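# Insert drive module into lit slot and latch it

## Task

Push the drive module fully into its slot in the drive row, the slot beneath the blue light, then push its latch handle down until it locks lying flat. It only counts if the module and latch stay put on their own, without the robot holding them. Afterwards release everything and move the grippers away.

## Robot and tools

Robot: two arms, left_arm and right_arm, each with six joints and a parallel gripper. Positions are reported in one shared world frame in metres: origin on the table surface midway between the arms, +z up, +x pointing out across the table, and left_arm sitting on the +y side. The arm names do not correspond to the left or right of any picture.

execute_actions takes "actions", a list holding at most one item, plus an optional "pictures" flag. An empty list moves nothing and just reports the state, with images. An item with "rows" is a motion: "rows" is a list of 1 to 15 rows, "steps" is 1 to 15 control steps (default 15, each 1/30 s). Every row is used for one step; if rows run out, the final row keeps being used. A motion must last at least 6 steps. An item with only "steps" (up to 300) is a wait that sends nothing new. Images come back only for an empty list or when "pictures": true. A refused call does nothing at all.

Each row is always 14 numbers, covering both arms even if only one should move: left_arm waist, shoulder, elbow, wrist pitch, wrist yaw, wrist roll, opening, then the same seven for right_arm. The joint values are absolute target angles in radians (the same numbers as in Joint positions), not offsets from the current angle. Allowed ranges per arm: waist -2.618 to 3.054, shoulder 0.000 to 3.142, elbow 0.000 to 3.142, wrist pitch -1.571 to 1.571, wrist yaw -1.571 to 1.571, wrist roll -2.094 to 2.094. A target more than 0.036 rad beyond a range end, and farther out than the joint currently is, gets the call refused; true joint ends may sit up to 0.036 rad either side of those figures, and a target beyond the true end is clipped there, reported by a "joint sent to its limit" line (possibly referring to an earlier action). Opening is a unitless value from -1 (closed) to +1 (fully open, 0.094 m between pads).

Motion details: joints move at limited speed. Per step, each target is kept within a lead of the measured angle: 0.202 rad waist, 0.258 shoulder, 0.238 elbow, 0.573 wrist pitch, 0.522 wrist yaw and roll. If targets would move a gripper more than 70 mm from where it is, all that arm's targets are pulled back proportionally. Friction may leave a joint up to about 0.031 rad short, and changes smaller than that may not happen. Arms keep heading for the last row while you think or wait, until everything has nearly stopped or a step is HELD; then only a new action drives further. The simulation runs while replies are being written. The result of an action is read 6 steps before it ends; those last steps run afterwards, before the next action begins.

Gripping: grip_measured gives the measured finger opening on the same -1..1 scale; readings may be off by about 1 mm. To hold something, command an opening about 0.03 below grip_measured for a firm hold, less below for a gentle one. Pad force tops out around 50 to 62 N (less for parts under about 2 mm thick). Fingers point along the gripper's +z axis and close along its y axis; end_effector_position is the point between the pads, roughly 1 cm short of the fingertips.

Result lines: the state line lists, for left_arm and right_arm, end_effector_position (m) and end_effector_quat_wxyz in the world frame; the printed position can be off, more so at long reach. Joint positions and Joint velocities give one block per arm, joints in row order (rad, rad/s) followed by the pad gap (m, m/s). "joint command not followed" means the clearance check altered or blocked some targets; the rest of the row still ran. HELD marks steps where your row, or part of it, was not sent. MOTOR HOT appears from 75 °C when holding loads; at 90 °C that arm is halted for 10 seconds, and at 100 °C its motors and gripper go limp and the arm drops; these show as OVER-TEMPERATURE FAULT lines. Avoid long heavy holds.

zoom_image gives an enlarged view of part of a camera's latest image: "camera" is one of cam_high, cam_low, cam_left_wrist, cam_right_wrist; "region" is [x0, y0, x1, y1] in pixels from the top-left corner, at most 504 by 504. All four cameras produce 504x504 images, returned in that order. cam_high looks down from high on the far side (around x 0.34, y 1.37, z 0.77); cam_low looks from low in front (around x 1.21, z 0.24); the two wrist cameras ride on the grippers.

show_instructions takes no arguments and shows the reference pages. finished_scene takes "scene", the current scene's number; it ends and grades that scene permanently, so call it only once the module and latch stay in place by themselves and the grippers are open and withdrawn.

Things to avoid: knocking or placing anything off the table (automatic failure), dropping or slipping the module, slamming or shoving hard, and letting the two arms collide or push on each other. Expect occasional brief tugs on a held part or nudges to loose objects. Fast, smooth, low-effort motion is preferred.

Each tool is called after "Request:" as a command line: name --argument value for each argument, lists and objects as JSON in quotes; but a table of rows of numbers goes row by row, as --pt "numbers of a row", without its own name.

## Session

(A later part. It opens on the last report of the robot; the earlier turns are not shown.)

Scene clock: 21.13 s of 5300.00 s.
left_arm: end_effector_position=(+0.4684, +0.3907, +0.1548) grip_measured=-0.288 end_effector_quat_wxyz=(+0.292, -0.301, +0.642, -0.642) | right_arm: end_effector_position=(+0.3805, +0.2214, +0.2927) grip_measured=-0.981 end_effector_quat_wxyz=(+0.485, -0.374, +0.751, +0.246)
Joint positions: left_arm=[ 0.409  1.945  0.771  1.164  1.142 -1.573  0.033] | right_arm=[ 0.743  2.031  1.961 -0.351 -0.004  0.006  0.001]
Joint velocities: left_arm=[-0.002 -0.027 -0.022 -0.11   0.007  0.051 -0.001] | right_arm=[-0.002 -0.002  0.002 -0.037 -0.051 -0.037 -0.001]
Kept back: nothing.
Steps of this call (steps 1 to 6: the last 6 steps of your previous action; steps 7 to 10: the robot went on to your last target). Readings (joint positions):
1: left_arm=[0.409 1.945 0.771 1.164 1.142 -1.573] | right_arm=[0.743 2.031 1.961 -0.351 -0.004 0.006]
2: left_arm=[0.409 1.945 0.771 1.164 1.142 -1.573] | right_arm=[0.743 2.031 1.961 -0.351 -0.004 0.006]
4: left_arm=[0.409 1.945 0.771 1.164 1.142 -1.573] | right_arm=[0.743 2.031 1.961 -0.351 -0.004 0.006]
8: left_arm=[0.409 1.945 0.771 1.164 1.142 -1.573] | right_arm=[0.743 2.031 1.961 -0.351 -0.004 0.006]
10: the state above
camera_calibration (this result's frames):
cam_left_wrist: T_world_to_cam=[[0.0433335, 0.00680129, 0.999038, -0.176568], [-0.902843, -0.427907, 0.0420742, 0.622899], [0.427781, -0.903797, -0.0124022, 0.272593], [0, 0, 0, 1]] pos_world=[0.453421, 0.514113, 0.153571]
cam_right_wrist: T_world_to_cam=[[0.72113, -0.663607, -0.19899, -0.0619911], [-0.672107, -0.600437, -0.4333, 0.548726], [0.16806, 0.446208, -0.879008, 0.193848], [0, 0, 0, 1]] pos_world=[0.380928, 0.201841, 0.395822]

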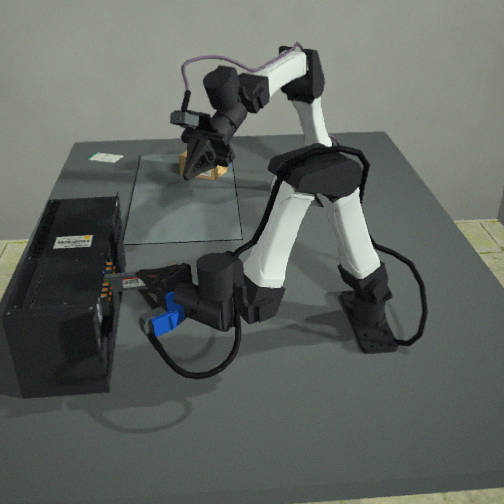

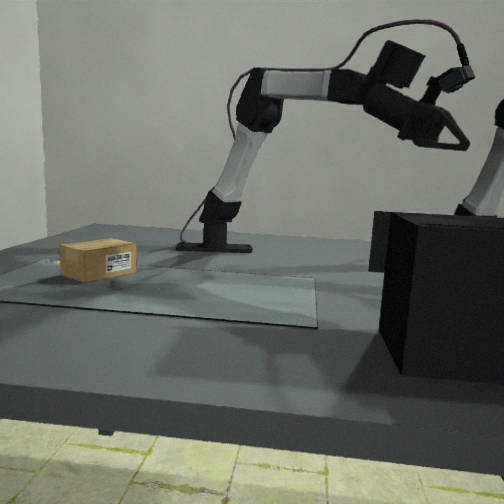

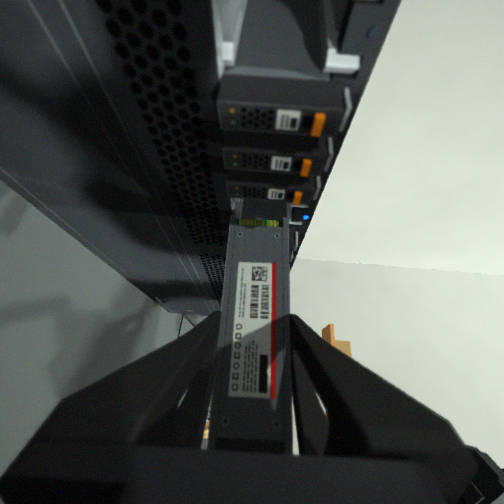

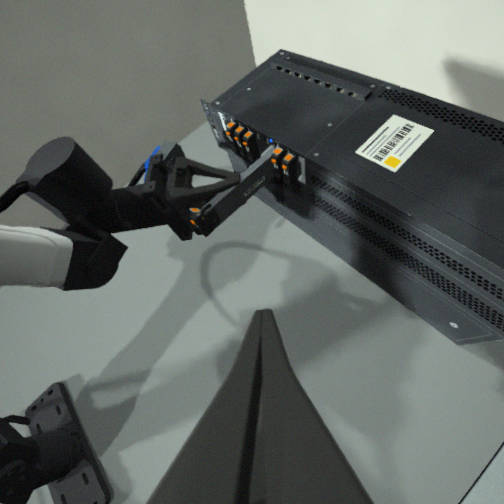

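Request:
execute_actions --actions '[{"rows":[[0.405,1.95,0.77,1.2,1.13,-1.58,-0.33,0.74,2.01,1.98,-0.34,0,0,-1],[0.405,1.95,0.77,1.187,1.13,-1.58,-0.33,0.74,2.01,1.98,-0.34,0,0,-1],[0.405,1.95,0.77,1.187,1.13,-1.58,-0.33,0.74,2.01,1.98,-0.34,0,0,-1],[0.405,1.95,0.77,1.187,1.13,-1.58,-0.33,0.74,2.01,1.98,-0.34,0,0,-1],[0.405,1.95,0.77,1.187,1.112,-1.58,-0.33,0.74,2.01,1.98,-0.34,0,0,-1]],"steps":15}]'

Request:
execute_actions --actions '[{"steps":12}]' --pictures true

Request:
zoom_image --camera "cam_left_wrist" --region '[210, 170, 320, 280]'

Request:
zoom_image --camera "cam_right_wrist" --region '[215, 115, 305, 205]'

Scene clock: 21.93 s of 5300.00 s.
left_arm: end_effector_position=(+0.4691, +0.3916, +0.1549) grip_measured=-0.288 end_effector_quat_wxyz=(+0.294, -0.303, +0.641, -0.641) | right_arm: end_effector_position=(+0.3805, +0.2214, +0.2927) grip_measured=-0.981 end_effector_quat_wxyz=(+0.485, -0.374, +0.751, +0.246)
Joint positions: left_arm=[ 0.409  1.945  0.771  1.165  1.136 -1.573  0.033] | right_arm=[ 0.743  2.031  1.961 -0.351 -0.004  0.006  0.001]
Joint velocities: left_arm=[ 0.012  0.002 -0.032  0.022  0.022 -0.022  0.001] | right_arm=[-0.002 -0.002 -0.007  0.066  0.007  0.007 -0.   ]
Steps of this call (steps 1 to 15: the robot went on to your last target; steps 16 to 24: the first 9 steps of this action). Readings (joint positions):
16: left_arm=[0.409 1.945 0.771 1.165 1.142 -1.573] | right_arm=[0.743 2.031 1.961 -0.351 -0.004 0.006]
17: left_arm=[0.409 1.945 0.771 1.165 1.142 -1.573] | right_arm=[0.743 2.031 1.961 -0.351 -0.004 0.006]
19: left_arm=[0.409 1.945 0.771 1.165 1.142 -1.573] | right_arm=[0.743 2.031 1.961 -0.351 -0.004 0.006]
23: left_arm=[0.409 1.945 0.771 1.165 1.136 -1.573] | right_arm=[0.743 2.031 1.961 -0.351 -0.004 0.006]
24: the state above

Scene clock: 22.33 s of 5300.00 s.
left_arm: end_effector_position=(+0.4691, +0.3916, +0.1549) grip_measured=-0.288 end_effector_quat_wxyz=(+0.294, -0.303, +0.641, -0.641) | right_arm: end_effector_position=(+0.3805, +0.2214, +0.2927) grip_measured=-0.981 end_effector_quat_wxyz=(+0.485, -0.374, +0.751, +0.246)
Joint positions: left_arm=[ 0.409  1.945  0.771  1.165  1.136 -1.573  0.033] | right_arm=[ 0.743  2.031  1.961 -0.351 -0.004  0.006  0.001]
Joint velocities: left_arm=[-0.012 -0.002 -0.002 -0.066 -0.022 -0.007  0.001] | right_arm=[-0.007  0.002 -0.002 -0.007  0.051  0.022  0.   ]
Kept back: nothing.
Steps of this call (steps 1 to 6: the last 6 steps of your previous action; steps 7 to 12: the robot went on to your last target). Readings (joint positions):
1: left_arm=[0.409 1.945 0.771 1.165 1.136 -1.573] | right_arm=[0.743 2.031 1.961 -0.351 -0.004 0.006]
2: left_arm=[0.409 1.945 0.771 1.165 1.136 -1.573] | right_arm=[0.743 2.031 1.961 -0.351 -0.004 0.006]
4: left_arm=[0.409 1.945 0.771 1.165 1.136 -1.573] | right_arm=[0.743 2.031 1.961 -0.351 -0.004 0.006]
8: left_arm=[0.409 1.945 0.771 1.165 1.136 -1.573] | right_arm=[0.743 2.031 1.961 -0.351 -0.004 0.006]
12: the state above
camera_calibration (this result's frames):
cam_left_wrist: T_world_to_cam=[[0.0426265, 0.00669874, 0.999069, -0.176339], [-0.900077, -0.433769, 0.0413113, 0.625026], [0.433641, -0.900999, -0.0124606, 0.269219], [0, 0, 0, 1]] pos_world=[0.453344, 0.514864, 0.153709]
cam_right_wrist: T_world_to_cam=[[0.72113, -0.663607, -0.19899, -0.0619911], [-0.672107, -0.600437, -0.4333, 0.548726], [0.16806, 0.446208, -0.879008, 0.193848], [0, 0, 0, 1]] pos_world=[0.380928, 0.201841, 0.395822]

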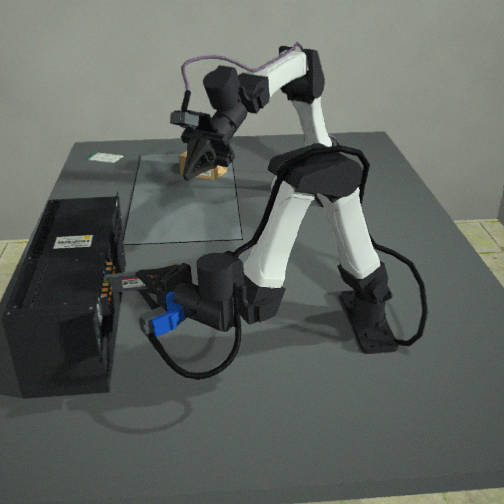

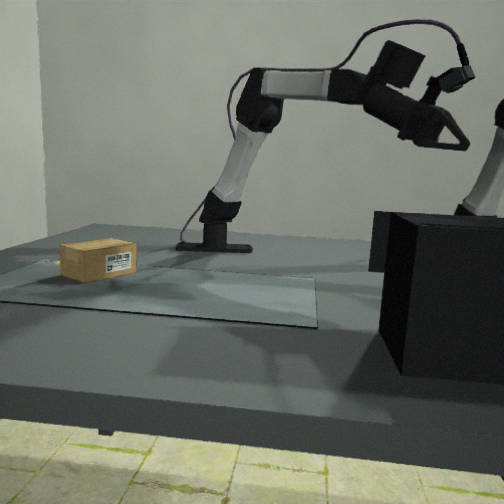

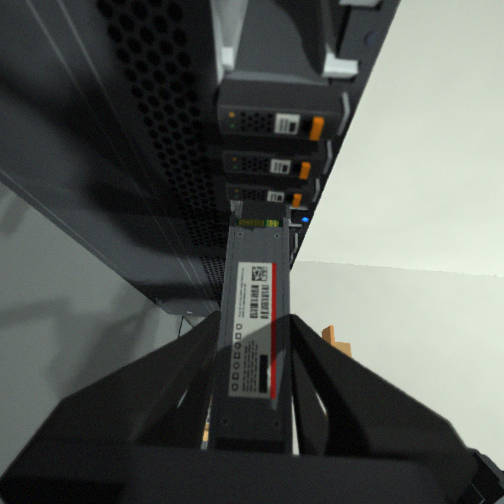

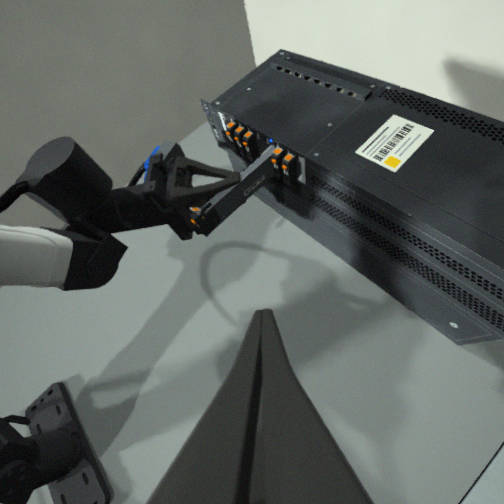

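Region (210, 170, 320, 280) of cam_left_wrist's 504x504 image, scaled by 4.582, with more detail than that image has.

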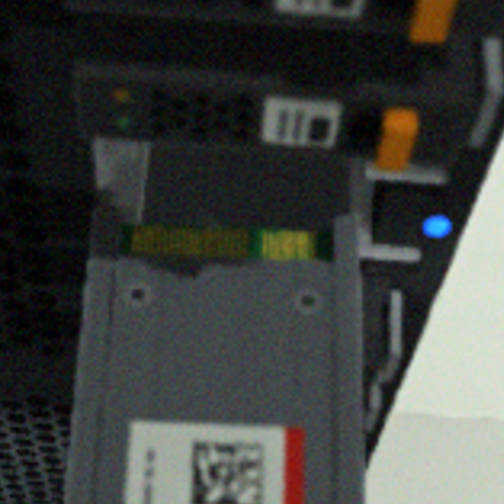

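Region (215, 115, 305, 205) of cam_right_wrist's 504x504 image, scaled by 5.600, with more detail than that image has.

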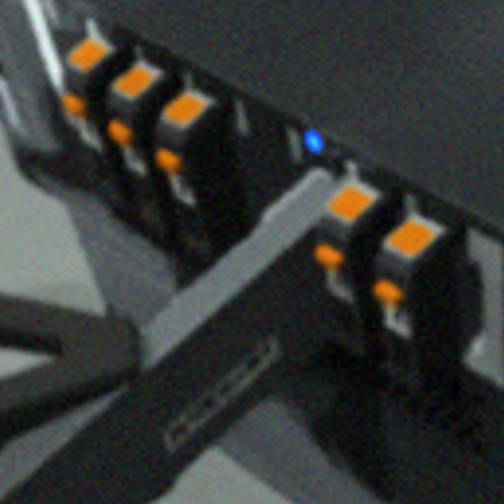

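q4's upward lag is ~0.028; ramp it slowly while yaw presses lightly.

Request:
execute_actions --actions '[{"rows":[[0.405,1.95,0.77,1.204,1.112,-1.58,-0.33,0.74,2.01,1.98,-0.34,0,0,-1]],"steps":15}]'

Request:
execute_actions --actions '[{"steps":10}]'

Scene clock: 22.80 s of 5300.00 s.
left_arm: end_effector_position=(+0.4691, +0.3916, +0.1552) grip_measured=-0.288 end_effector_quat_wxyz=(+0.295, -0.302, +0.641, -0.641) | right_arm: end_effector_position=(+0.3805, +0.2214, +0.2927) grip_measured=-0.981 end_effector_quat_wxyz=(+0.485, -0.374, +0.751, +0.246)
Joint positions: left_arm=[ 0.409  1.945  0.771  1.167  1.135 -1.573  0.033] | right_arm=[ 0.743  2.031  1.961 -0.351 -0.004  0.006  0.001]
Joint velocities: left_arm=[ 0.002  0.012  0.007 -0.022 -0.007  0.007  0.001] | right_arm=[-0.007  0.012 -0.002  0.022 -0.037 -0.007 -0.   ]
Steps of this call (steps 1 to 5: the robot went on to your last target; steps 6 to 14: the first 9 steps of this action). Readings (joint positions):
6: left_arm=[0.409 1.945 0.771 1.166 1.136 -1.573] | right_arm=[0.743 2.031 1.961 -0.351 -0.004 0.006]
7: left_arm=[0.409 1.945 0.771 1.167 1.135 -1.573] | right_arm=[0.743 2.031 1.961 -0.351 -0.004 0.006]
9: left_arm=[0.409 1.945 0.771 1.167 1.135 -1.573] | right_arm=[0.743 2.031 1.961 -0.351 -0.004 0.006]
13: left_arm=[0.409 1.945 0.771 1.167 1.135 -1.573] | right_arm=[0.743 2.031 1.961 -0.351 -0.004 0.006]
14: the state above

Scene clock: 23.13 s of 5300.00 s.
left_arm: end_effector_position=(+0.4691, +0.3916, +0.1552) grip_measured=-0.288 end_effector_quat_wxyz=(+0.295, -0.302, +0.641, -0.641) | right_arm: end_effector_position=(+0.3805, +0.2214, +0.2927) grip_measured=-0.981 end_effector_quat_wxyz=(+0.485, -0.374, +0.751, +0.246)
Joint positions: left_arm=[ 0.409  1.945  0.771  1.167  1.135 -1.573  0.033] | right_arm=[ 0.743  2.031  1.961 -0.351 -0.004  0.006  0.001]
Joint velocities: left_arm=[ 0.012 -0.007 -0.002 -0.037 -0.022  0.007 -0.   ] | right_arm=[-0.017 -0.012  0.002  0.022 -0.037 -0.051  0.   ]
Kept back: nothing.
Steps of this call (steps 1 to 6: the last 6 steps of your previous action; steps 7 to 10: the robot went on to your last target). Readings (joint positions):
1: left_arm=[0.409 1.945 0.771 1.167 1.135 -1.573] | right_arm=[0.743 2.031 1.961 -0.351 -0.004 0.006]
2: left_arm=[0.409 1.945 0.771 1.167 1.135 -1.573] | right_arm=[0.743 2.031 1.961 -0.351 -0.004 0.006]
4: left_arm=[0.409 1.945 0.771 1.167 1.135 -1.573] | right_arm=[0.743 2.031 1.961 -0.351 -0.004 0.006]
8: left_arm=[0.409 1.945 0.771 1.167 1.135 -1.573] | right_arm=[0.743 2.031 1.961 -0.351 -0.004 0.006]
10: the state above

Request:
execute_actions --actions '[{"rows":[[0.422,1.95,0.77,1.204,1.152,-1.58,-0.33,0.74,2.01,1.98,-0.34,0,0,-1]],"steps":15}]'

Request:
execute_actions --actions '[{"steps":10}]' --pictures true

Request:
zoom_image --camera "cam_left_wrist" --region '[210, 170, 320, 280]'

Request:
zoom_image --camera "cam_right_wrist" --region '[215, 115, 305, 205]'

Scene clock: 23.77 s of 5300.00 s.
left_arm: end_effector_position=(+0.4688, +0.3928, +0.1560) grip_measured=-0.288 end_effector_quat_wxyz=(+0.297, -0.300, +0.641, -0.641) | right_arm: end_effector_position=(+0.3805, +0.2214, +0.2927) grip_measured=-0.981 end_effector_quat_wxyz=(+0.485, -0.374, +0.751, +0.246)
Joint positions: left_arm=[ 0.413  1.945  0.771  1.173  1.138 -1.573  0.033] | right_arm=[ 0.743  2.031  1.961 -0.351 -0.004  0.006  0.001]
Joint velocities: left_arm=[ 0.002 -0.007 -0.007 -0.051  0.007 -0.022  0.   ] | right_arm=[-0.002 -0.007  0.012  0.066  0.022  0.007 -0.   ]
Steps of this call (steps 1 to 10: the robot went on to your last target; steps 11 to 19: the first 9 steps of this action). Readings (joint positions):
11: left_arm=[0.409 1.945 0.771 1.167 1.136 -1.573] | right_arm=[0.743 2.031 1.961 -0.351 -0.004 0.006]
12: left_arm=[0.410 1.945 0.771 1.168 1.137 -1.573] | right_arm=[0.743 2.031 1.961 -0.351 -0.004 0.006]
14: left_arm=[0.411 1.945 0.771 1.170 1.138 -1.573] | right_arm=[0.743 2.031 1.961 -0.351 -0.004 0.006]
18: left_arm=[0.413 1.945 0.771 1.172 1.138 -1.573] | right_arm=[0.743 2.031 1.961 -0.351 -0.004 0.006]
19: the state above

Scene clock: 24.10 s of 5300.00 s.
left_arm: end_effector_position=(+0.4688, +0.3928, +0.1561) grip_measured=-0.288 end_effector_quat_wxyz=(+0.298, -0.300, +0.641, -0.641) | right_arm: end_effector_position=(+0.3805, +0.2214, +0.2927) grip_measured=-0.981 end_effector_quat_wxyz=(+0.485, -0.374, +0.751, +0.246)
Joint positions: left_arm=[ 0.413  1.945  0.771  1.173  1.138 -1.573  0.033] | right_arm=[ 0.743  2.031  1.961 -0.351 -0.004  0.006  0.001]
Joint velocities: left_arm=[ 0.002  0.002  0.017 -0.066 -0.007 -0.022  0.   ] | right_arm=[ 0.002  0.002 -0.017 -0.066 -0.022 -0.051 -0.   ]
Kept back: nothing.
Steps of this call (steps 1 to 6: the last 6 steps of your previous action; steps 7 to 10: the robot went on to your last target). Readings (joint positions):
1: left_arm=[0.413 1.945 0.771 1.173 1.138 -1.573] | right_arm=[0.743 2.031 1.961 -0.351 -0.004 0.006]
2: left_arm=[0.413 1.945 0.771 1.173 1.138 -1.573] | right_arm=[0.743 2.031 1.961 -0.351 -0.004 0.006]
4: left_arm=[0.413 1.945 0.771 1.173 1.138 -1.573] | right_arm=[0.743 2.031 1.961 -0.351 -0.004 0.006]
8: left_arm=[0.413 1.945 0.771 1.173 1.138 -1.573] | right_arm=[0.743 2.031 1.961 -0.351 -0.004 0.006]
10: the state above
camera_calibration (this result's frames):
cam_left_wrist: T_world_to_cam=[[0.0350193, 0.0032125, 0.999381, -0.172676], [-0.899696, -0.435273, 0.0329254, 0.626956], [0.43511, -0.900293, -0.0123527, 0.269528], [0, 0, 0, 1]] pos_world=[0.452843, 0.516106, 0.155256]
cam_right_wrist: T_world_to_cam=[[0.72113, -0.663607, -0.19899, -0.0619911], [-0.672107, -0.600437, -0.4333, 0.548726], [0.16806, 0.446208, -0.879008, 0.193848], [0, 0, 0, 1]] pos_world=[0.380928, 0.201841, 0.395822]

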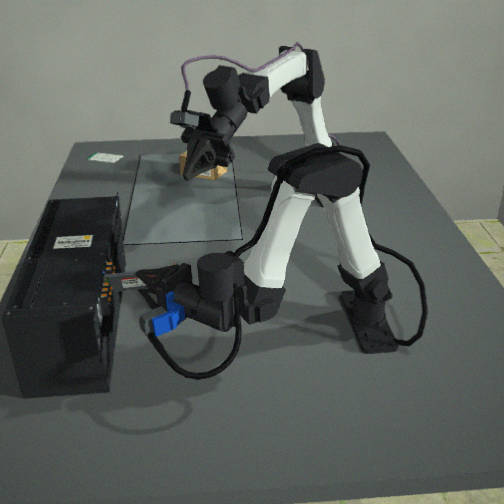

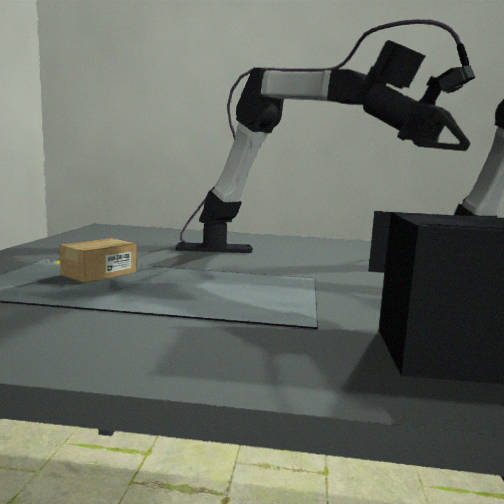

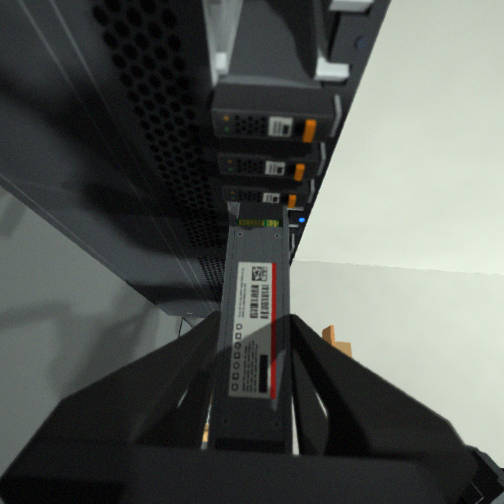

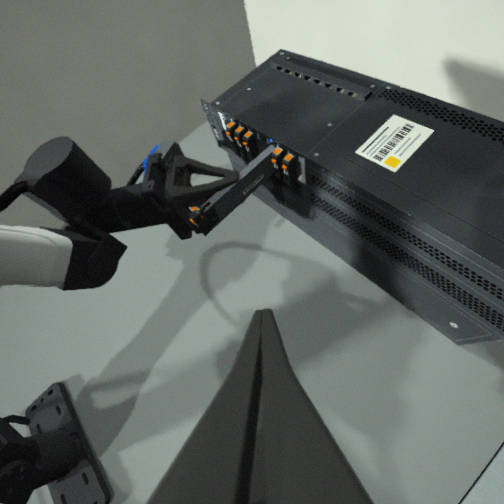

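Region (210, 170, 320, 280) of cam_left_wrist's 504x504 image, scaled by 4.582, with more detail than that image has.

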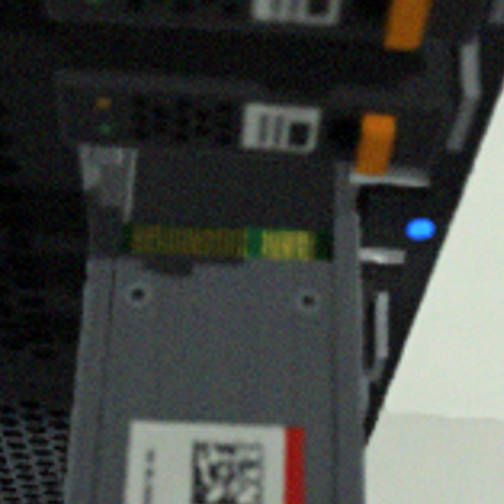

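Region (215, 115, 305, 205) of cam_right_wrist's 504x504 image, scaled by 5.600, with more detail than that image has.

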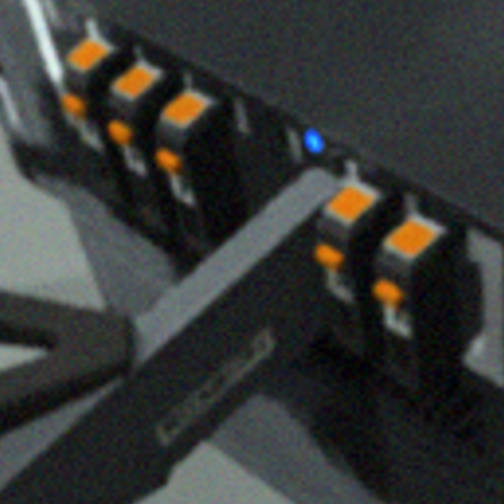

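Request:
execute_actions --actions '[{"rows":[[0.41,1.95,0.77,1.19,1.11,-1.58,-0.33,0.74,2.01,1.98,-0.34,0,0,-1],[0.404,1.95,0.77,1.19,1.095,-1.58,-0.33,0.74,2.01,1.98,-0.34,0,0,-1],[0.402,1.95,0.77,1.19,1.095,-1.58,-0.33,0.74,2.01,1.98,-0.34,0,0,-1],[0.40,1.95,0.77,1.19,1.095,-1.58,-0.33,0.74,2.01,1.98,-0.34,0,0,-1],[0.398,1.95,0.77,1.19,1.095,-1.58,-0.33,0.74,2.01,1.98,-0.34,0,0,-1],[0.396,1.95,0.77,1.19,1.095,-1.58,-0.33,0.74,2.01,1.98,-0.34,0,0,-1]],"steps":15}]'

Request:
execute_actions --actions '[{"steps":10}]' --pictures true

Request:
zoom_image --camera "cam_left_wrist" --region '[210, 170, 320, 280]'

Request:
zoom_image --camera "cam_right_wrist" --region '[215, 115, 305, 205]'

Scene clock: 24.80 s of 5300.00 s.
left_arm: end_effector_position=(+0.4717, +0.3938, +0.1562) grip_measured=-0.288 end_effector_quat_wxyz=(+0.304, -0.306, +0.638, -0.638) | right_arm: end_effector_position=(+0.3805, +0.2214, +0.2927) grip_measured=-0.981 end_effector_quat_wxyz=(+0.485, -0.374, +0.751, +0.246)
Joint positions: left_arm=[ 0.407  1.945  0.771  1.174  1.113 -1.573  0.033] | right_arm=[ 0.743  2.031  1.961 -0.351 -0.004  0.006  0.001]
Joint velocities: left_arm=[-0.027  0.002 -0.002 -0.022 -0.081 -0.022  0.   ] | right_arm=[ 0.007 -0.002 -0.012 -0.022 -0.007  0.007 -0.001]
Steps of this call (steps 1 to 12: the robot went on to your last target; steps 13 to 21: the first 9 steps of this action). Readings (joint positions):
13: left_arm=[0.413 1.945 0.771 1.174 1.136 -1.573] | right_arm=[0.743 2.031 1.961 -0.351 -0.004 0.006]
14: left_arm=[0.413 1.945 0.771 1.174 1.132 -1.573] | right_arm=[0.743 2.031 1.961 -0.351 -0.004 0.006]
16: left_arm=[0.413 1.945 0.771 1.174 1.123 -1.573] | right_arm=[0.743 2.031 1.961 -0.351 -0.004 0.006]
20: left_arm=[0.408 1.945 0.771 1.174 1.114 -1.573] | right_arm=[0.743 2.031 1.961 -0.351 -0.004 0.006]
21: the state above

Scene clock: 25.13 s of 5300.00 s.
left_arm: end_effector_position=(+0.4719, +0.3937, +0.1562) grip_measured=-0.288 end_effector_quat_wxyz=(+0.304, -0.306, +0.637, -0.638) | right_arm: end_effector_position=(+0.3805, +0.2214, +0.2927) grip_measured=-0.981 end_effector_quat_wxyz=(+0.485, -0.374, +0.751, +0.246)
Joint positions: left_arm=[ 0.406  1.945  0.771  1.174  1.111 -1.573  0.033] | right_arm=[ 0.743  2.031  1.961 -0.351 -0.004  0.006  0.001]
Joint velocities: left_arm=[-0.002  0.007  0.012  0.022  0.022 -0.066 -0.   ] | right_arm=[ 0.007 -0.007  0.007 -0.007 -0.022 -0.037  0.001]
Kept back: nothing.
Steps of this call (steps 1 to 6: the last 6 steps of your previous action; steps 7 to 10: the robot went on to your last target). Readings (joint positions):
1: left_arm=[0.407 1.945 0.771 1.174 1.112 -1.573] | right_arm=[0.743 2.031 1.961 -0.351 -0.004 0.006]
2: left_arm=[0.406 1.945 0.771 1.174 1.111 -1.573] | right_arm=[0.743 2.031 1.961 -0.351 -0.004 0.006]
4: left_arm=[0.406 1.945 0.771 1.174 1.111 -1.573] | right_arm=[0.743 2.031 1.961 -0.351 -0.004 0.006]
8: left_arm=[0.406 1.945 0.771 1.174 1.111 -1.573] | right_arm=[0.743 2.031 1.961 -0.351 -0.004 0.006]
10: the state above
camera_calibration (this result's frames):
cam_left_wrist: T_world_to_cam=[[0.034615, 0.0037411, 0.999394, -0.172859], [-0.89055, -0.453719, 0.0325435, 0.633144], [0.453566, -0.891137, -0.0123738, 0.256625], [0, 0, 0, 1]] pos_world=[0.453434, 0.516605, 0.155325]
cam_right_wrist: T_world_to_cam=[[0.72113, -0.663607, -0.19899, -0.0619911], [-0.672107, -0.600437, -0.4333, 0.548726], [0.16806, 0.446208, -0.879008, 0.193848], [0, 0, 0, 1]] pos_world=[0.380928, 0.201841, 0.395822]

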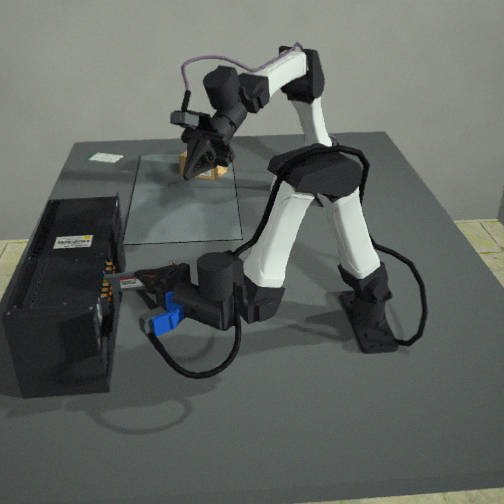

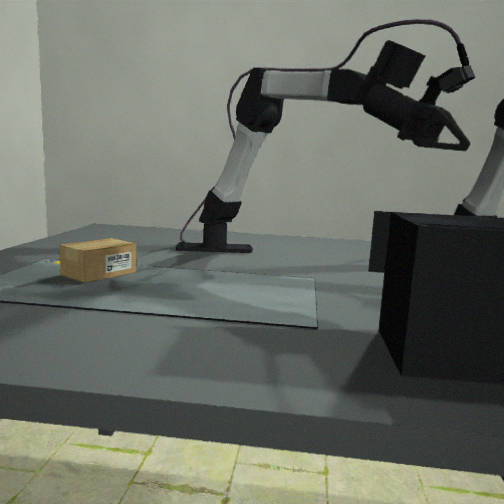

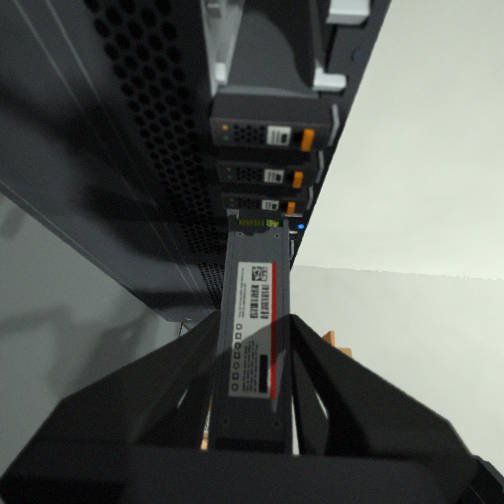

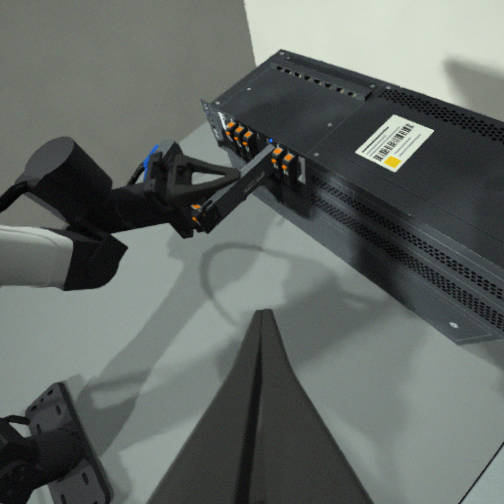

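Region (210, 170, 320, 280) of cam_left_wrist's 504x504 image, scaled by 4.582, with more detail than that image has.

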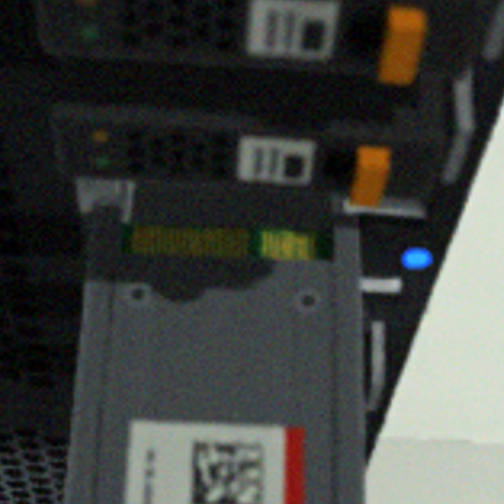

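Region (215, 115, 305, 205) of cam_right_wrist's 504x504 image, scaled by 5.600, with more detail than that image has.

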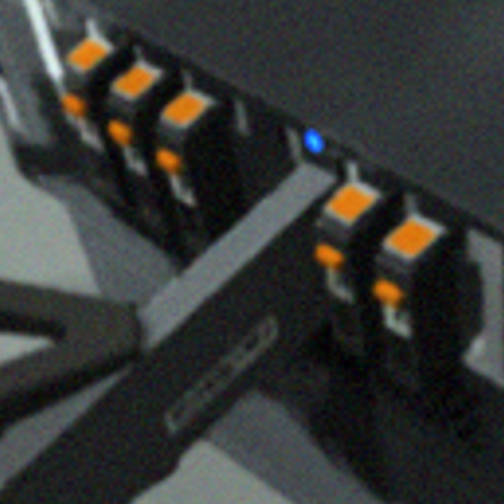

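Request:
execute_actions --actions '[{"rows":[[0.395,1.958,0.797,1.17,1.09,-1.58,-0.33,0.74,2.01,1.98,-0.34,0,0,-1],[0.393,1.961,0.802,1.166,1.088,-1.58,-0.33,0.74,2.01,1.98,-0.34,0,0,-1],[0.392,1.964,0.807,1.164,1.086,-1.58,-0.33,0.74,2.01,1.98,-0.34,0,0,-1],[0.39,1.967,0.812,1.162,1.084,-1.58,-0.33,0.74,2.01,1.98,-0.34,0,0,-1],[0.389,1.97,0.817,1.16,1.082,-1.58,-0.33,0.74,2.01,1.98,-0.34,0,0,-1],[0.387,1.973,0.822,1.158,1.08,-1.58,-0.33,0.74,2.01,1.98,-0.34,0,0,-1],[0.386,1.976,0.827,1.156,1.08,-1.58,-0.33,0.74,2.01,1.98,-0.34,0,0,-1],[0.384,1.979,0.832,1.154,1.08,-1.58,-0.33,0.74,2.01,1.98,-0.34,0,0,-1],[0.383,1.982,0.837,1.153,1.08,-1.58,-0.33,0.74,2.01,1.98,-0.34,0,0,-1],[0.381,1.985,0.842,1.153,1.08,-1.58,-0.33,0.74,2.01,1.98,-0.34,0,0,-1],[0.38,1.988,0.848,1.153,1.08,-1.58,-0.33,0.74,2.01,1.98,-0.34,0,0,-1]],"steps":15}]'

Request:
execute_actions --actions '[{"steps":12}]'

Scene clock: 25.83 s of 5300.00 s.
left_arm: end_effector_position=(+0.4804, +0.3938, +0.1566) grip_measured=-0.288 end_effector_quat_wxyz=(+0.306, -0.307, +0.637, -0.638) | right_arm: end_effector_position=(+0.3805, +0.2214, +0.2927) grip_measured=-0.981 end_effector_quat_wxyz=(+0.485, -0.374, +0.751, +0.246)
Joint positions: left_arm=[ 0.396  1.964  0.803  1.163  1.097 -1.573  0.033] | right_arm=[ 0.743  2.031  1.961 -0.351 -0.004  0.006  0.001]
Joint velocities: left_arm=[-0.032  0.09   0.144 -0.051 -0.081  0.007 -0.001] | right_arm=[ 0.007 -0.002 -0.017 -0.022  0.022 -0.022  0.   ]
Steps of this call (steps 1 to 12: the robot went on to your last target; steps 13 to 21: the first 9 steps of this action). Readings (joint positions):
13: left_arm=[0.406 1.945 0.771 1.174 1.110 -1.573] | right_arm=[0.743 2.031 1.961 -0.351 -0.004 0.006]
14: left_arm=[0.406 1.945 0.771 1.174 1.109 -1.573] | right_arm=[0.743 2.031 1.961 -0.351 -0.004 0.006]
16: left_arm=[0.404 1.947 0.776 1.171 1.107 -1.573] | right_arm=[0.743 2.031 1.961 -0.351 -0.004 0.006]
20: left_arm=[0.397 1.961 0.798 1.165 1.099 -1.573] | right_arm=[0.743 2.031 1.961 -0.351 -0.004 0.006]
21: the state above

Scene clock: 26.23 s of 5300.00 s.
left_arm: end_effector_position=(+0.4847, +0.3939, +0.1565) grip_measured=-0.288 end_effector_quat_wxyz=(+0.306, -0.306, +0.637, -0.638) | right_arm: end_effector_position=(+0.3805, +0.2214, +0.2927) grip_measured=-0.981 end_effector_quat_wxyz=(+0.485, -0.374, +0.751, +0.246)
Joint positions: left_arm=[ 0.391  1.976  0.821  1.157  1.093 -1.573  0.033] | right_arm=[ 0.743  2.031  1.961 -0.351 -0.004  0.006  0.001]
Joint velocities: left_arm=[ 0.007  0.002 -0.027 -0.022  0.037  0.051 -0.001] | right_arm=[-0.002 -0.012  0.012  0.007  0.037  0.037  0.   ]
Kept back: nothing.
Steps of this call (steps 1 to 6: the last 6 steps of your previous action; steps 7 to 12: the robot went on to your last target). Readings (joint positions):
1: left_arm=[0.394 1.968 0.808 1.162 1.096 -1.573] | right_arm=[0.743 2.031 1.961 -0.351 -0.004 0.006]
2: left_arm=[0.393 1.971 0.813 1.160 1.095 -1.573] | right_arm=[0.743 2.031 1.961 -0.351 -0.004 0.006]
4: left_arm=[0.392 1.975 0.819 1.158 1.093 -1.573] | right_arm=[0.743 2.031 1.961 -0.351 -0.004 0.006]
8: left_arm=[0.391 1.976 0.821 1.157 1.093 -1.573] | right_arm=[0.743 2.031 1.961 -0.351 -0.004 0.006]
12: the state above

Request:
execute_actions --actions '[{"rows":[[0.379,1.992,0.855,1.148,1.076,-1.58,-0.33,0.74,2.01,1.98,-0.34,0,0,-1],[0.377,1.996,0.862,1.145,1.074,-1.58,-0.33,0.74,2.01,1.98,-0.34,0,0,-1],[0.376,2.0,0.869,1.142,1.072,-1.58,-0.33,0.74,2.01,1.98,-0.34,0,0,-1],[0.374,2.005,0.876,1.139,1.07,-1.58,-0.33,0.74,2.01,1.98,-0.34,0,0,-1],[0.372,2.009,0.883,1.136,1.068,-1.58,-0.33,0.74,2.01,1.98,-0.34,0,0,-1],[0.371,2.013,0.89,1.133,1.066,-1.58,-0.33,0.74,2.01,1.98,-0.34,0,0,-1],[0.369,2.017,0.897,1.13,1.064,-1.58,-0.33,0.74,2.01,1.98,-0.34,0,0,-1],[0.367,2.021,0.904,1.127,1.062,-1.58,-0.33,0.74,2.01,1.98,-0.34,0,0,-1],[0.366,2.025,0.911,1.124,1.06,-1.58,-0.33,0.74,2.01,1.98,-0.34,0,0,-1],[0.364,2.03,0.918,1.121,1.058,-1.58,-0.33,0.74,2.01,1.98,-0.34,0,0,-1],[0.362,2.034,0.926,1.118,1.058,-1.58,-0.33,0.74,2.01,1.98,-0.34,0,0,-1],[0.361,2.038,0.933,1.115,1.058,-1.58,-0.33,0.74,2.01,1.98,-0.34,0,0,-1],[0.359,2.042,0.94,1.113,1.058,-1.58,-0.33,0.74,2.01,1.98,-0.34,0,0,-1]],"steps":15}]'

Request:
execute_actions --actions '[{"steps":12}]' --pictures true

Request:
zoom_image --camera "cam_right_wrist" --region '[180, 110, 310, 240]'

Scene clock: 27.07 s of 5300.00 s.
left_arm: end_effector_position=(+0.4936, +0.3947, +0.1566) grip_measured=-0.288 end_effector_quat_wxyz=(+0.305, -0.302, +0.638, -0.639) | right_arm: end_effector_position=(+0.3805, +0.2214, +0.2927) grip_measured=-0.981 end_effector_quat_wxyz=(+0.485, -0.374, +0.751, +0.246)
Joint positions: left_arm=[ 0.385  2.003  0.864  1.144  1.096 -1.573  0.033] | right_arm=[ 0.743  2.031  1.961 -0.351 -0.004  0.006  0.001]
Joint velocities: left_arm=[-0.017  0.12   0.154 -0.066 -0.007 -0.007 -0.   ] | right_arm=[-0.012  0.002  0.022 -0.007  0.007 -0.022 -0.   ]
Steps of this call (steps 1 to 16: the robot went on to your last target; steps 17 to 25: the first 9 steps of this action). Readings (joint positions):
17: left_arm=[0.391 1.976 0.821 1.157 1.093 -1.573] | right_arm=[0.743 2.031 1.961 -0.351 -0.004 0.006]
18: left_arm=[0.391 1.976 0.823 1.156 1.093 -1.573] | right_arm=[0.743 2.031 1.961 -0.351 -0.004 0.006]
20: left_arm=[0.390 1.983 0.834 1.151 1.093 -1.573] | right_arm=[0.743 2.031 1.961 -0.351 -0.004 0.006]
24: left_arm=[0.386 2.000 0.858 1.146 1.095 -1.573] | right_arm=[0.743 2.031 1.961 -0.351 -0.004 0.006]
25: the state above

Scene clock: 27.47 s of 5300.00 s.
left_arm: end_effector_position=(+0.5009, +0.3952, +0.1563) grip_measured=-0.288 end_effector_quat_wxyz=(+0.303, -0.298, +0.640, -0.640) | right_arm: end_effector_position=(+0.3805, +0.2214, +0.2927) grip_measured=-0.981 end_effector_quat_wxyz=(+0.485, -0.374, +0.751, +0.246)
Joint positions: left_arm=[ 0.381  2.027  0.902  1.131  1.101 -1.569  0.033] | right_arm=[ 0.743  2.031  1.961 -0.351 -0.004  0.006  0.001]
Joint velocities: left_arm=[-0.032  0.002  0.007  0.022  0.007 -0.022 -0.   ] | right_arm=[-0.007 -0.012 -0.027 -0.022  0.007 -0.007 -0.   ]
Kept back: nothing.
Steps of this call (steps 1 to 6: the last 6 steps of your previous action; steps 7 to 12: the robot went on to your last target). Readings (joint positions):
1: left_arm=[0.385 2.007 0.870 1.142 1.097 -1.573] | right_arm=[0.743 2.031 1.961 -0.351 -0.004 0.006]
2: left_arm=[0.384 2.011 0.876 1.141 1.099 -1.572] | right_arm=[0.743 2.031 1.961 -0.351 -0.004 0.006]
4: left_arm=[0.382 2.019 0.890 1.136 1.101 -1.572] | right_arm=[0.743 2.031 1.961 -0.351 -0.004 0.006]
8: left_arm=[0.381 2.027 0.902 1.131 1.101 -1.570] | right_arm=[0.743 2.031 1.961 -0.351 -0.004 0.006]
12: the state above
camera_calibration (this result's frames):
cam_left_wrist: T_world_to_cam=[[0.0255852, -0.00262548, 0.999669, -0.16706], [-0.89795, -0.439556, 0.0218274, 0.659446], [0.439353, -0.898211, -0.0136037, 0.254935], [0, 0, 0, 1]] pos_world=[0.484418, 0.51841, 0.156078]
cam_right_wrist: T_world_to_cam=[[0.72113, -0.663607, -0.19899, -0.0619911], [-0.672107, -0.600437, -0.4333, 0.548726], [0.16806, 0.446208, -0.879008, 0.193848], [0, 0, 0, 1]] pos_world=[0.380928, 0.201841, 0.395822]

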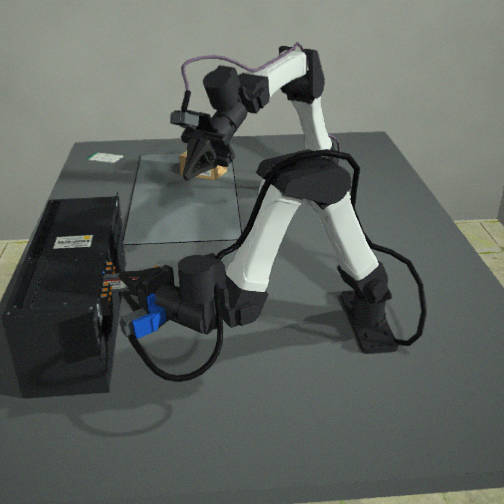

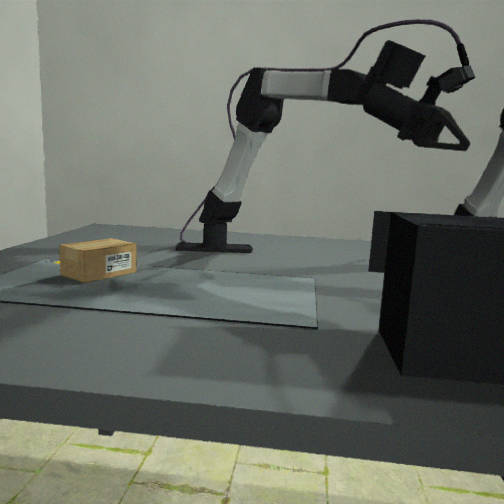

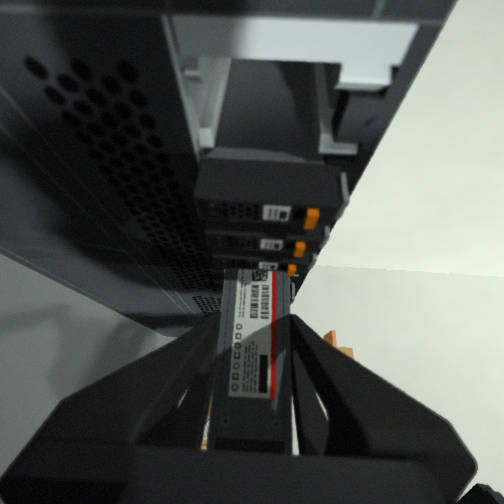

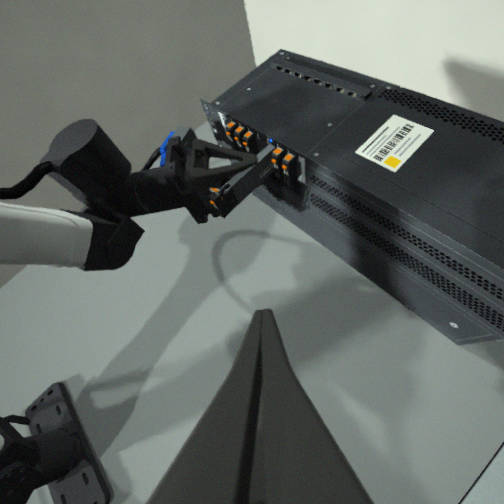

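Region (180, 110, 310, 240) of cam_right_wrist's 504x504 image, scaled by 3.877, with more detail than that image has.

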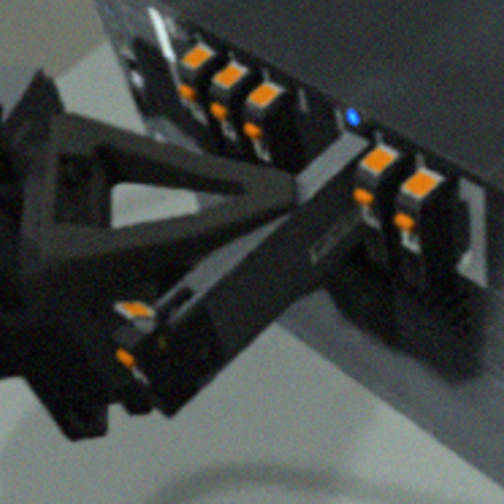

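Request:
execute_actions --actions '[{"rows":[[0.381,2.027,0.91,1.14,1.1,-1.57,-0.3,0.74,2.01,1.98,-0.34,0,0,-1],[0.381,2.027,0.91,1.14,1.1,-1.57,-0.27,0.74,2.01,1.98,-0.34,0,0,-1],[0.381,2.027,0.91,1.14,1.1,-1.57,-0.24,0.74,2.01,1.98,-0.34,0,0,-1],[0.381,2.027,0.91,1.14,1.1,-1.57,-0.18,0.74,2.01,1.98,-0.34,0,0,-1],[0.381,2.027,0.91,1.14,1.1,-1.57,-0.1,0.74,2.01,1.98,-0.34,0,0,-1],[0.381,2.027,0.91,1.14,1.1,-1.57,0.0,0.74,2.01,1.98,-0.34,0,0,-1],[0.40,2.027,0.91,1.14,1.1,-1.57,0.1,0.74,2.01,1.98,-0.34,0,0,-1],[0.42,2.02,0.9,1.15,1.11,-1.57,0.1,0.74,2.01,1.98,-0.34,0,0,-1],[0.44,2.01,0.88,1.16,1.12,-1.57,0.1,0.74,2.01,1.98,-0.34,0,0,-1],[0.47,2.0,0.865,1.17,1.13,-1.57,0.1,0.74,2.01,1.98,-0.34,0,0,-1],[0.50,1.99,0.85,1.18,1.14,-1.57,0.1,0.74,2.01,1.98,-0.34,0,0,-1],[0.53,1.98,0.835,1.19,1.15,-1.57,0.1,0.74,2.01,1.98,-0.34,0,0,-1],[0.55,1.97,0.82,1.19,1.15,-1.57,0.1,0.74,2.01,1.98,-0.34,0,0,-1]],"steps":15}]'

Request:
execute_actions --actions '[{"steps":12}]' --pictures true

Scene clock: 28.23 s of 5300.00 s.
left_arm: end_effector_position=(+0.4999, +0.4006, +0.1565) grip_measured=+0.096 end_effector_quat_wxyz=(+0.307, -0.299, +0.639, -0.638) | right_arm: end_effector_position=(+0.3805, +0.2214, +0.2927) grip_measured=-0.981 end_effector_quat_wxyz=(+0.485, -0.374, +0.751, +0.246)
Joint positions: left_arm=[ 0.393  2.027  0.902  1.132  1.105 -1.567  0.051] | right_arm=[ 0.743  2.031  1.961 -0.351 -0.004  0.006  0.001]
Joint velocities: left_arm=[ 0.266 -0.002  0.002  0.022  0.022 -0.037  0.006] | right_arm=[-0.007  0.012  0.007  0.037  0.022 -0.051 -0.001]
Steps of this call (steps 1 to 14: the robot went on to your last target; steps 15 to 23: the first 9 steps of this action). Readings (joint positions):
15: left_arm=[0.381 2.027 0.902 1.131 1.103 -1.568] | right_arm=[0.743 2.031 1.961 -0.351 -0.004 0.006]
16: left_arm=[0.381 2.027 0.902 1.131 1.103 -1.568] | right_arm=[0.743 2.031 1.961 -0.351 -0.004 0.006]
18: left_arm=[0.381 2.027 0.902 1.131 1.103 -1.567] | right_arm=[0.743 2.031 1.961 -0.351 -0.004 0.006]
22: left_arm=[0.385 2.027 0.902 1.131 1.104 -1.567] | right_arm=[0.743 2.031 1.961 -0.351 -0.004 0.006]
23: the state above

Scene clock: 28.63 s of 5300.00 s.
left_arm: end_effector_position=(+0.4728, +0.4659, +0.1556) grip_measured=+0.098 end_effector_quat_wxyz=(+0.351, -0.342, +0.617, -0.615) | right_arm: end_effector_position=(+0.3805, +0.2214, +0.2927) grip_measured=-0.981 end_effector_quat_wxyz=(+0.485, -0.374, +0.751, +0.246)
Joint positions: left_arm=[ 0.558  1.995  0.839  1.166  1.131 -1.567  0.052] | right_arm=[ 0.743  2.031  1.961 -0.351 -0.004  0.006  0.001]
Joint velocities: left_arm=[-0.007  0.002 -0.017  0.022  0.007 -0.007  0.001] | right_arm=[-0.017  0.002 -0.012 -0.007  0.066  0.007 -0.   ]
Kept back: nothing.
Steps of this call (steps 1 to 6: the last 6 steps of your previous action; steps 7 to 12: the robot went on to your last target). Readings (joint positions):
1: left_arm=[0.408 2.027 0.900 1.136 1.108 -1.567] | right_arm=[0.743 2.031 1.961 -0.351 -0.004 0.006]
2: left_arm=[0.429 2.024 0.892 1.141 1.112 -1.567] | right_arm=[0.743 2.031 1.961 -0.351 -0.004 0.006]
4: left_arm=[0.488 2.012 0.864 1.149 1.121 -1.567] | right_arm=[0.743 2.031 1.961 -0.351 -0.004 0.006]
8: left_arm=[0.560 1.997 0.839 1.160 1.124 -1.567] | right_arm=[0.743 2.031 1.961 -0.351 -0.004 0.006]
12: the state above
camera_calibration (this result's frames):
cam_left_wrist: T_world_to_cam=[[0.0216276, -0.00274086, 0.999762, -0.163475], [-0.823815, -0.566625, 0.016268, 0.690304], [0.566446, -0.823971, -0.0145127, 0.236257], [0, 0, 0, 1]] pos_world=[0.438392, 0.585364, 0.155635]
cam_right_wrist: T_world_to_cam=[[0.72113, -0.663607, -0.19899, -0.0619911], [-0.672107, -0.600437, -0.4333, 0.548726], [0.16806, 0.446208, -0.879008, 0.193848], [0, 0, 0, 1]] pos_world=[0.380928, 0.201841, 0.395822]

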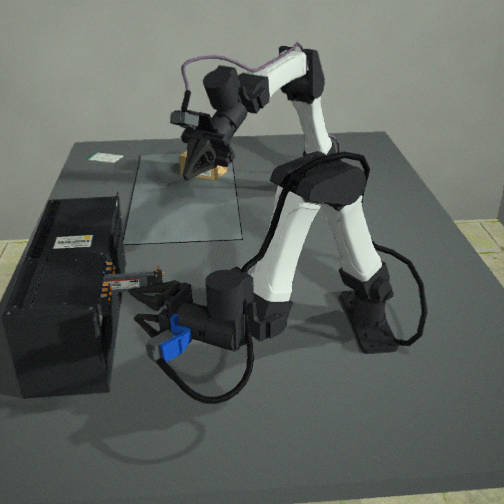

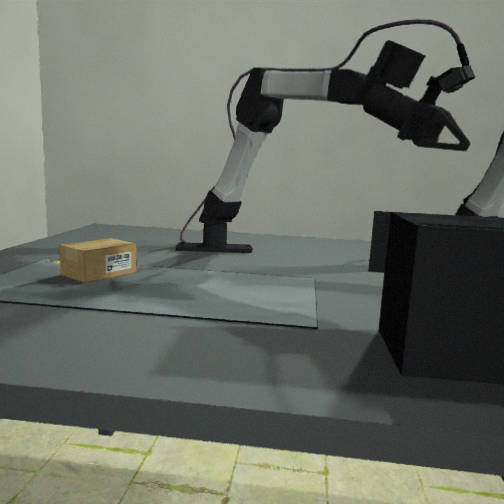

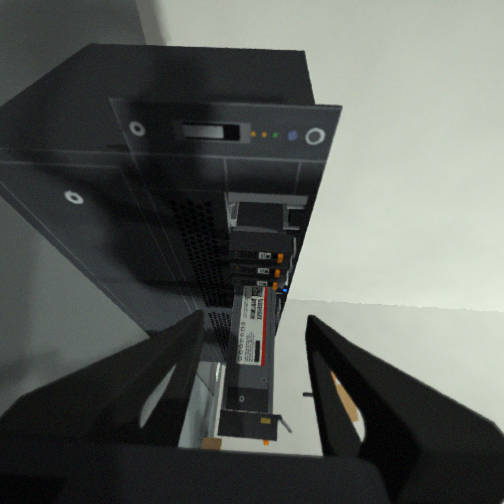

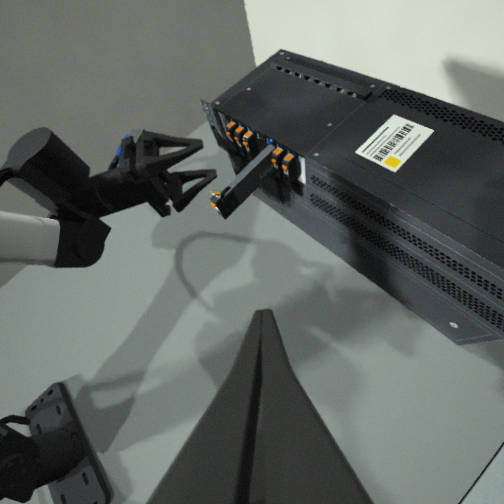

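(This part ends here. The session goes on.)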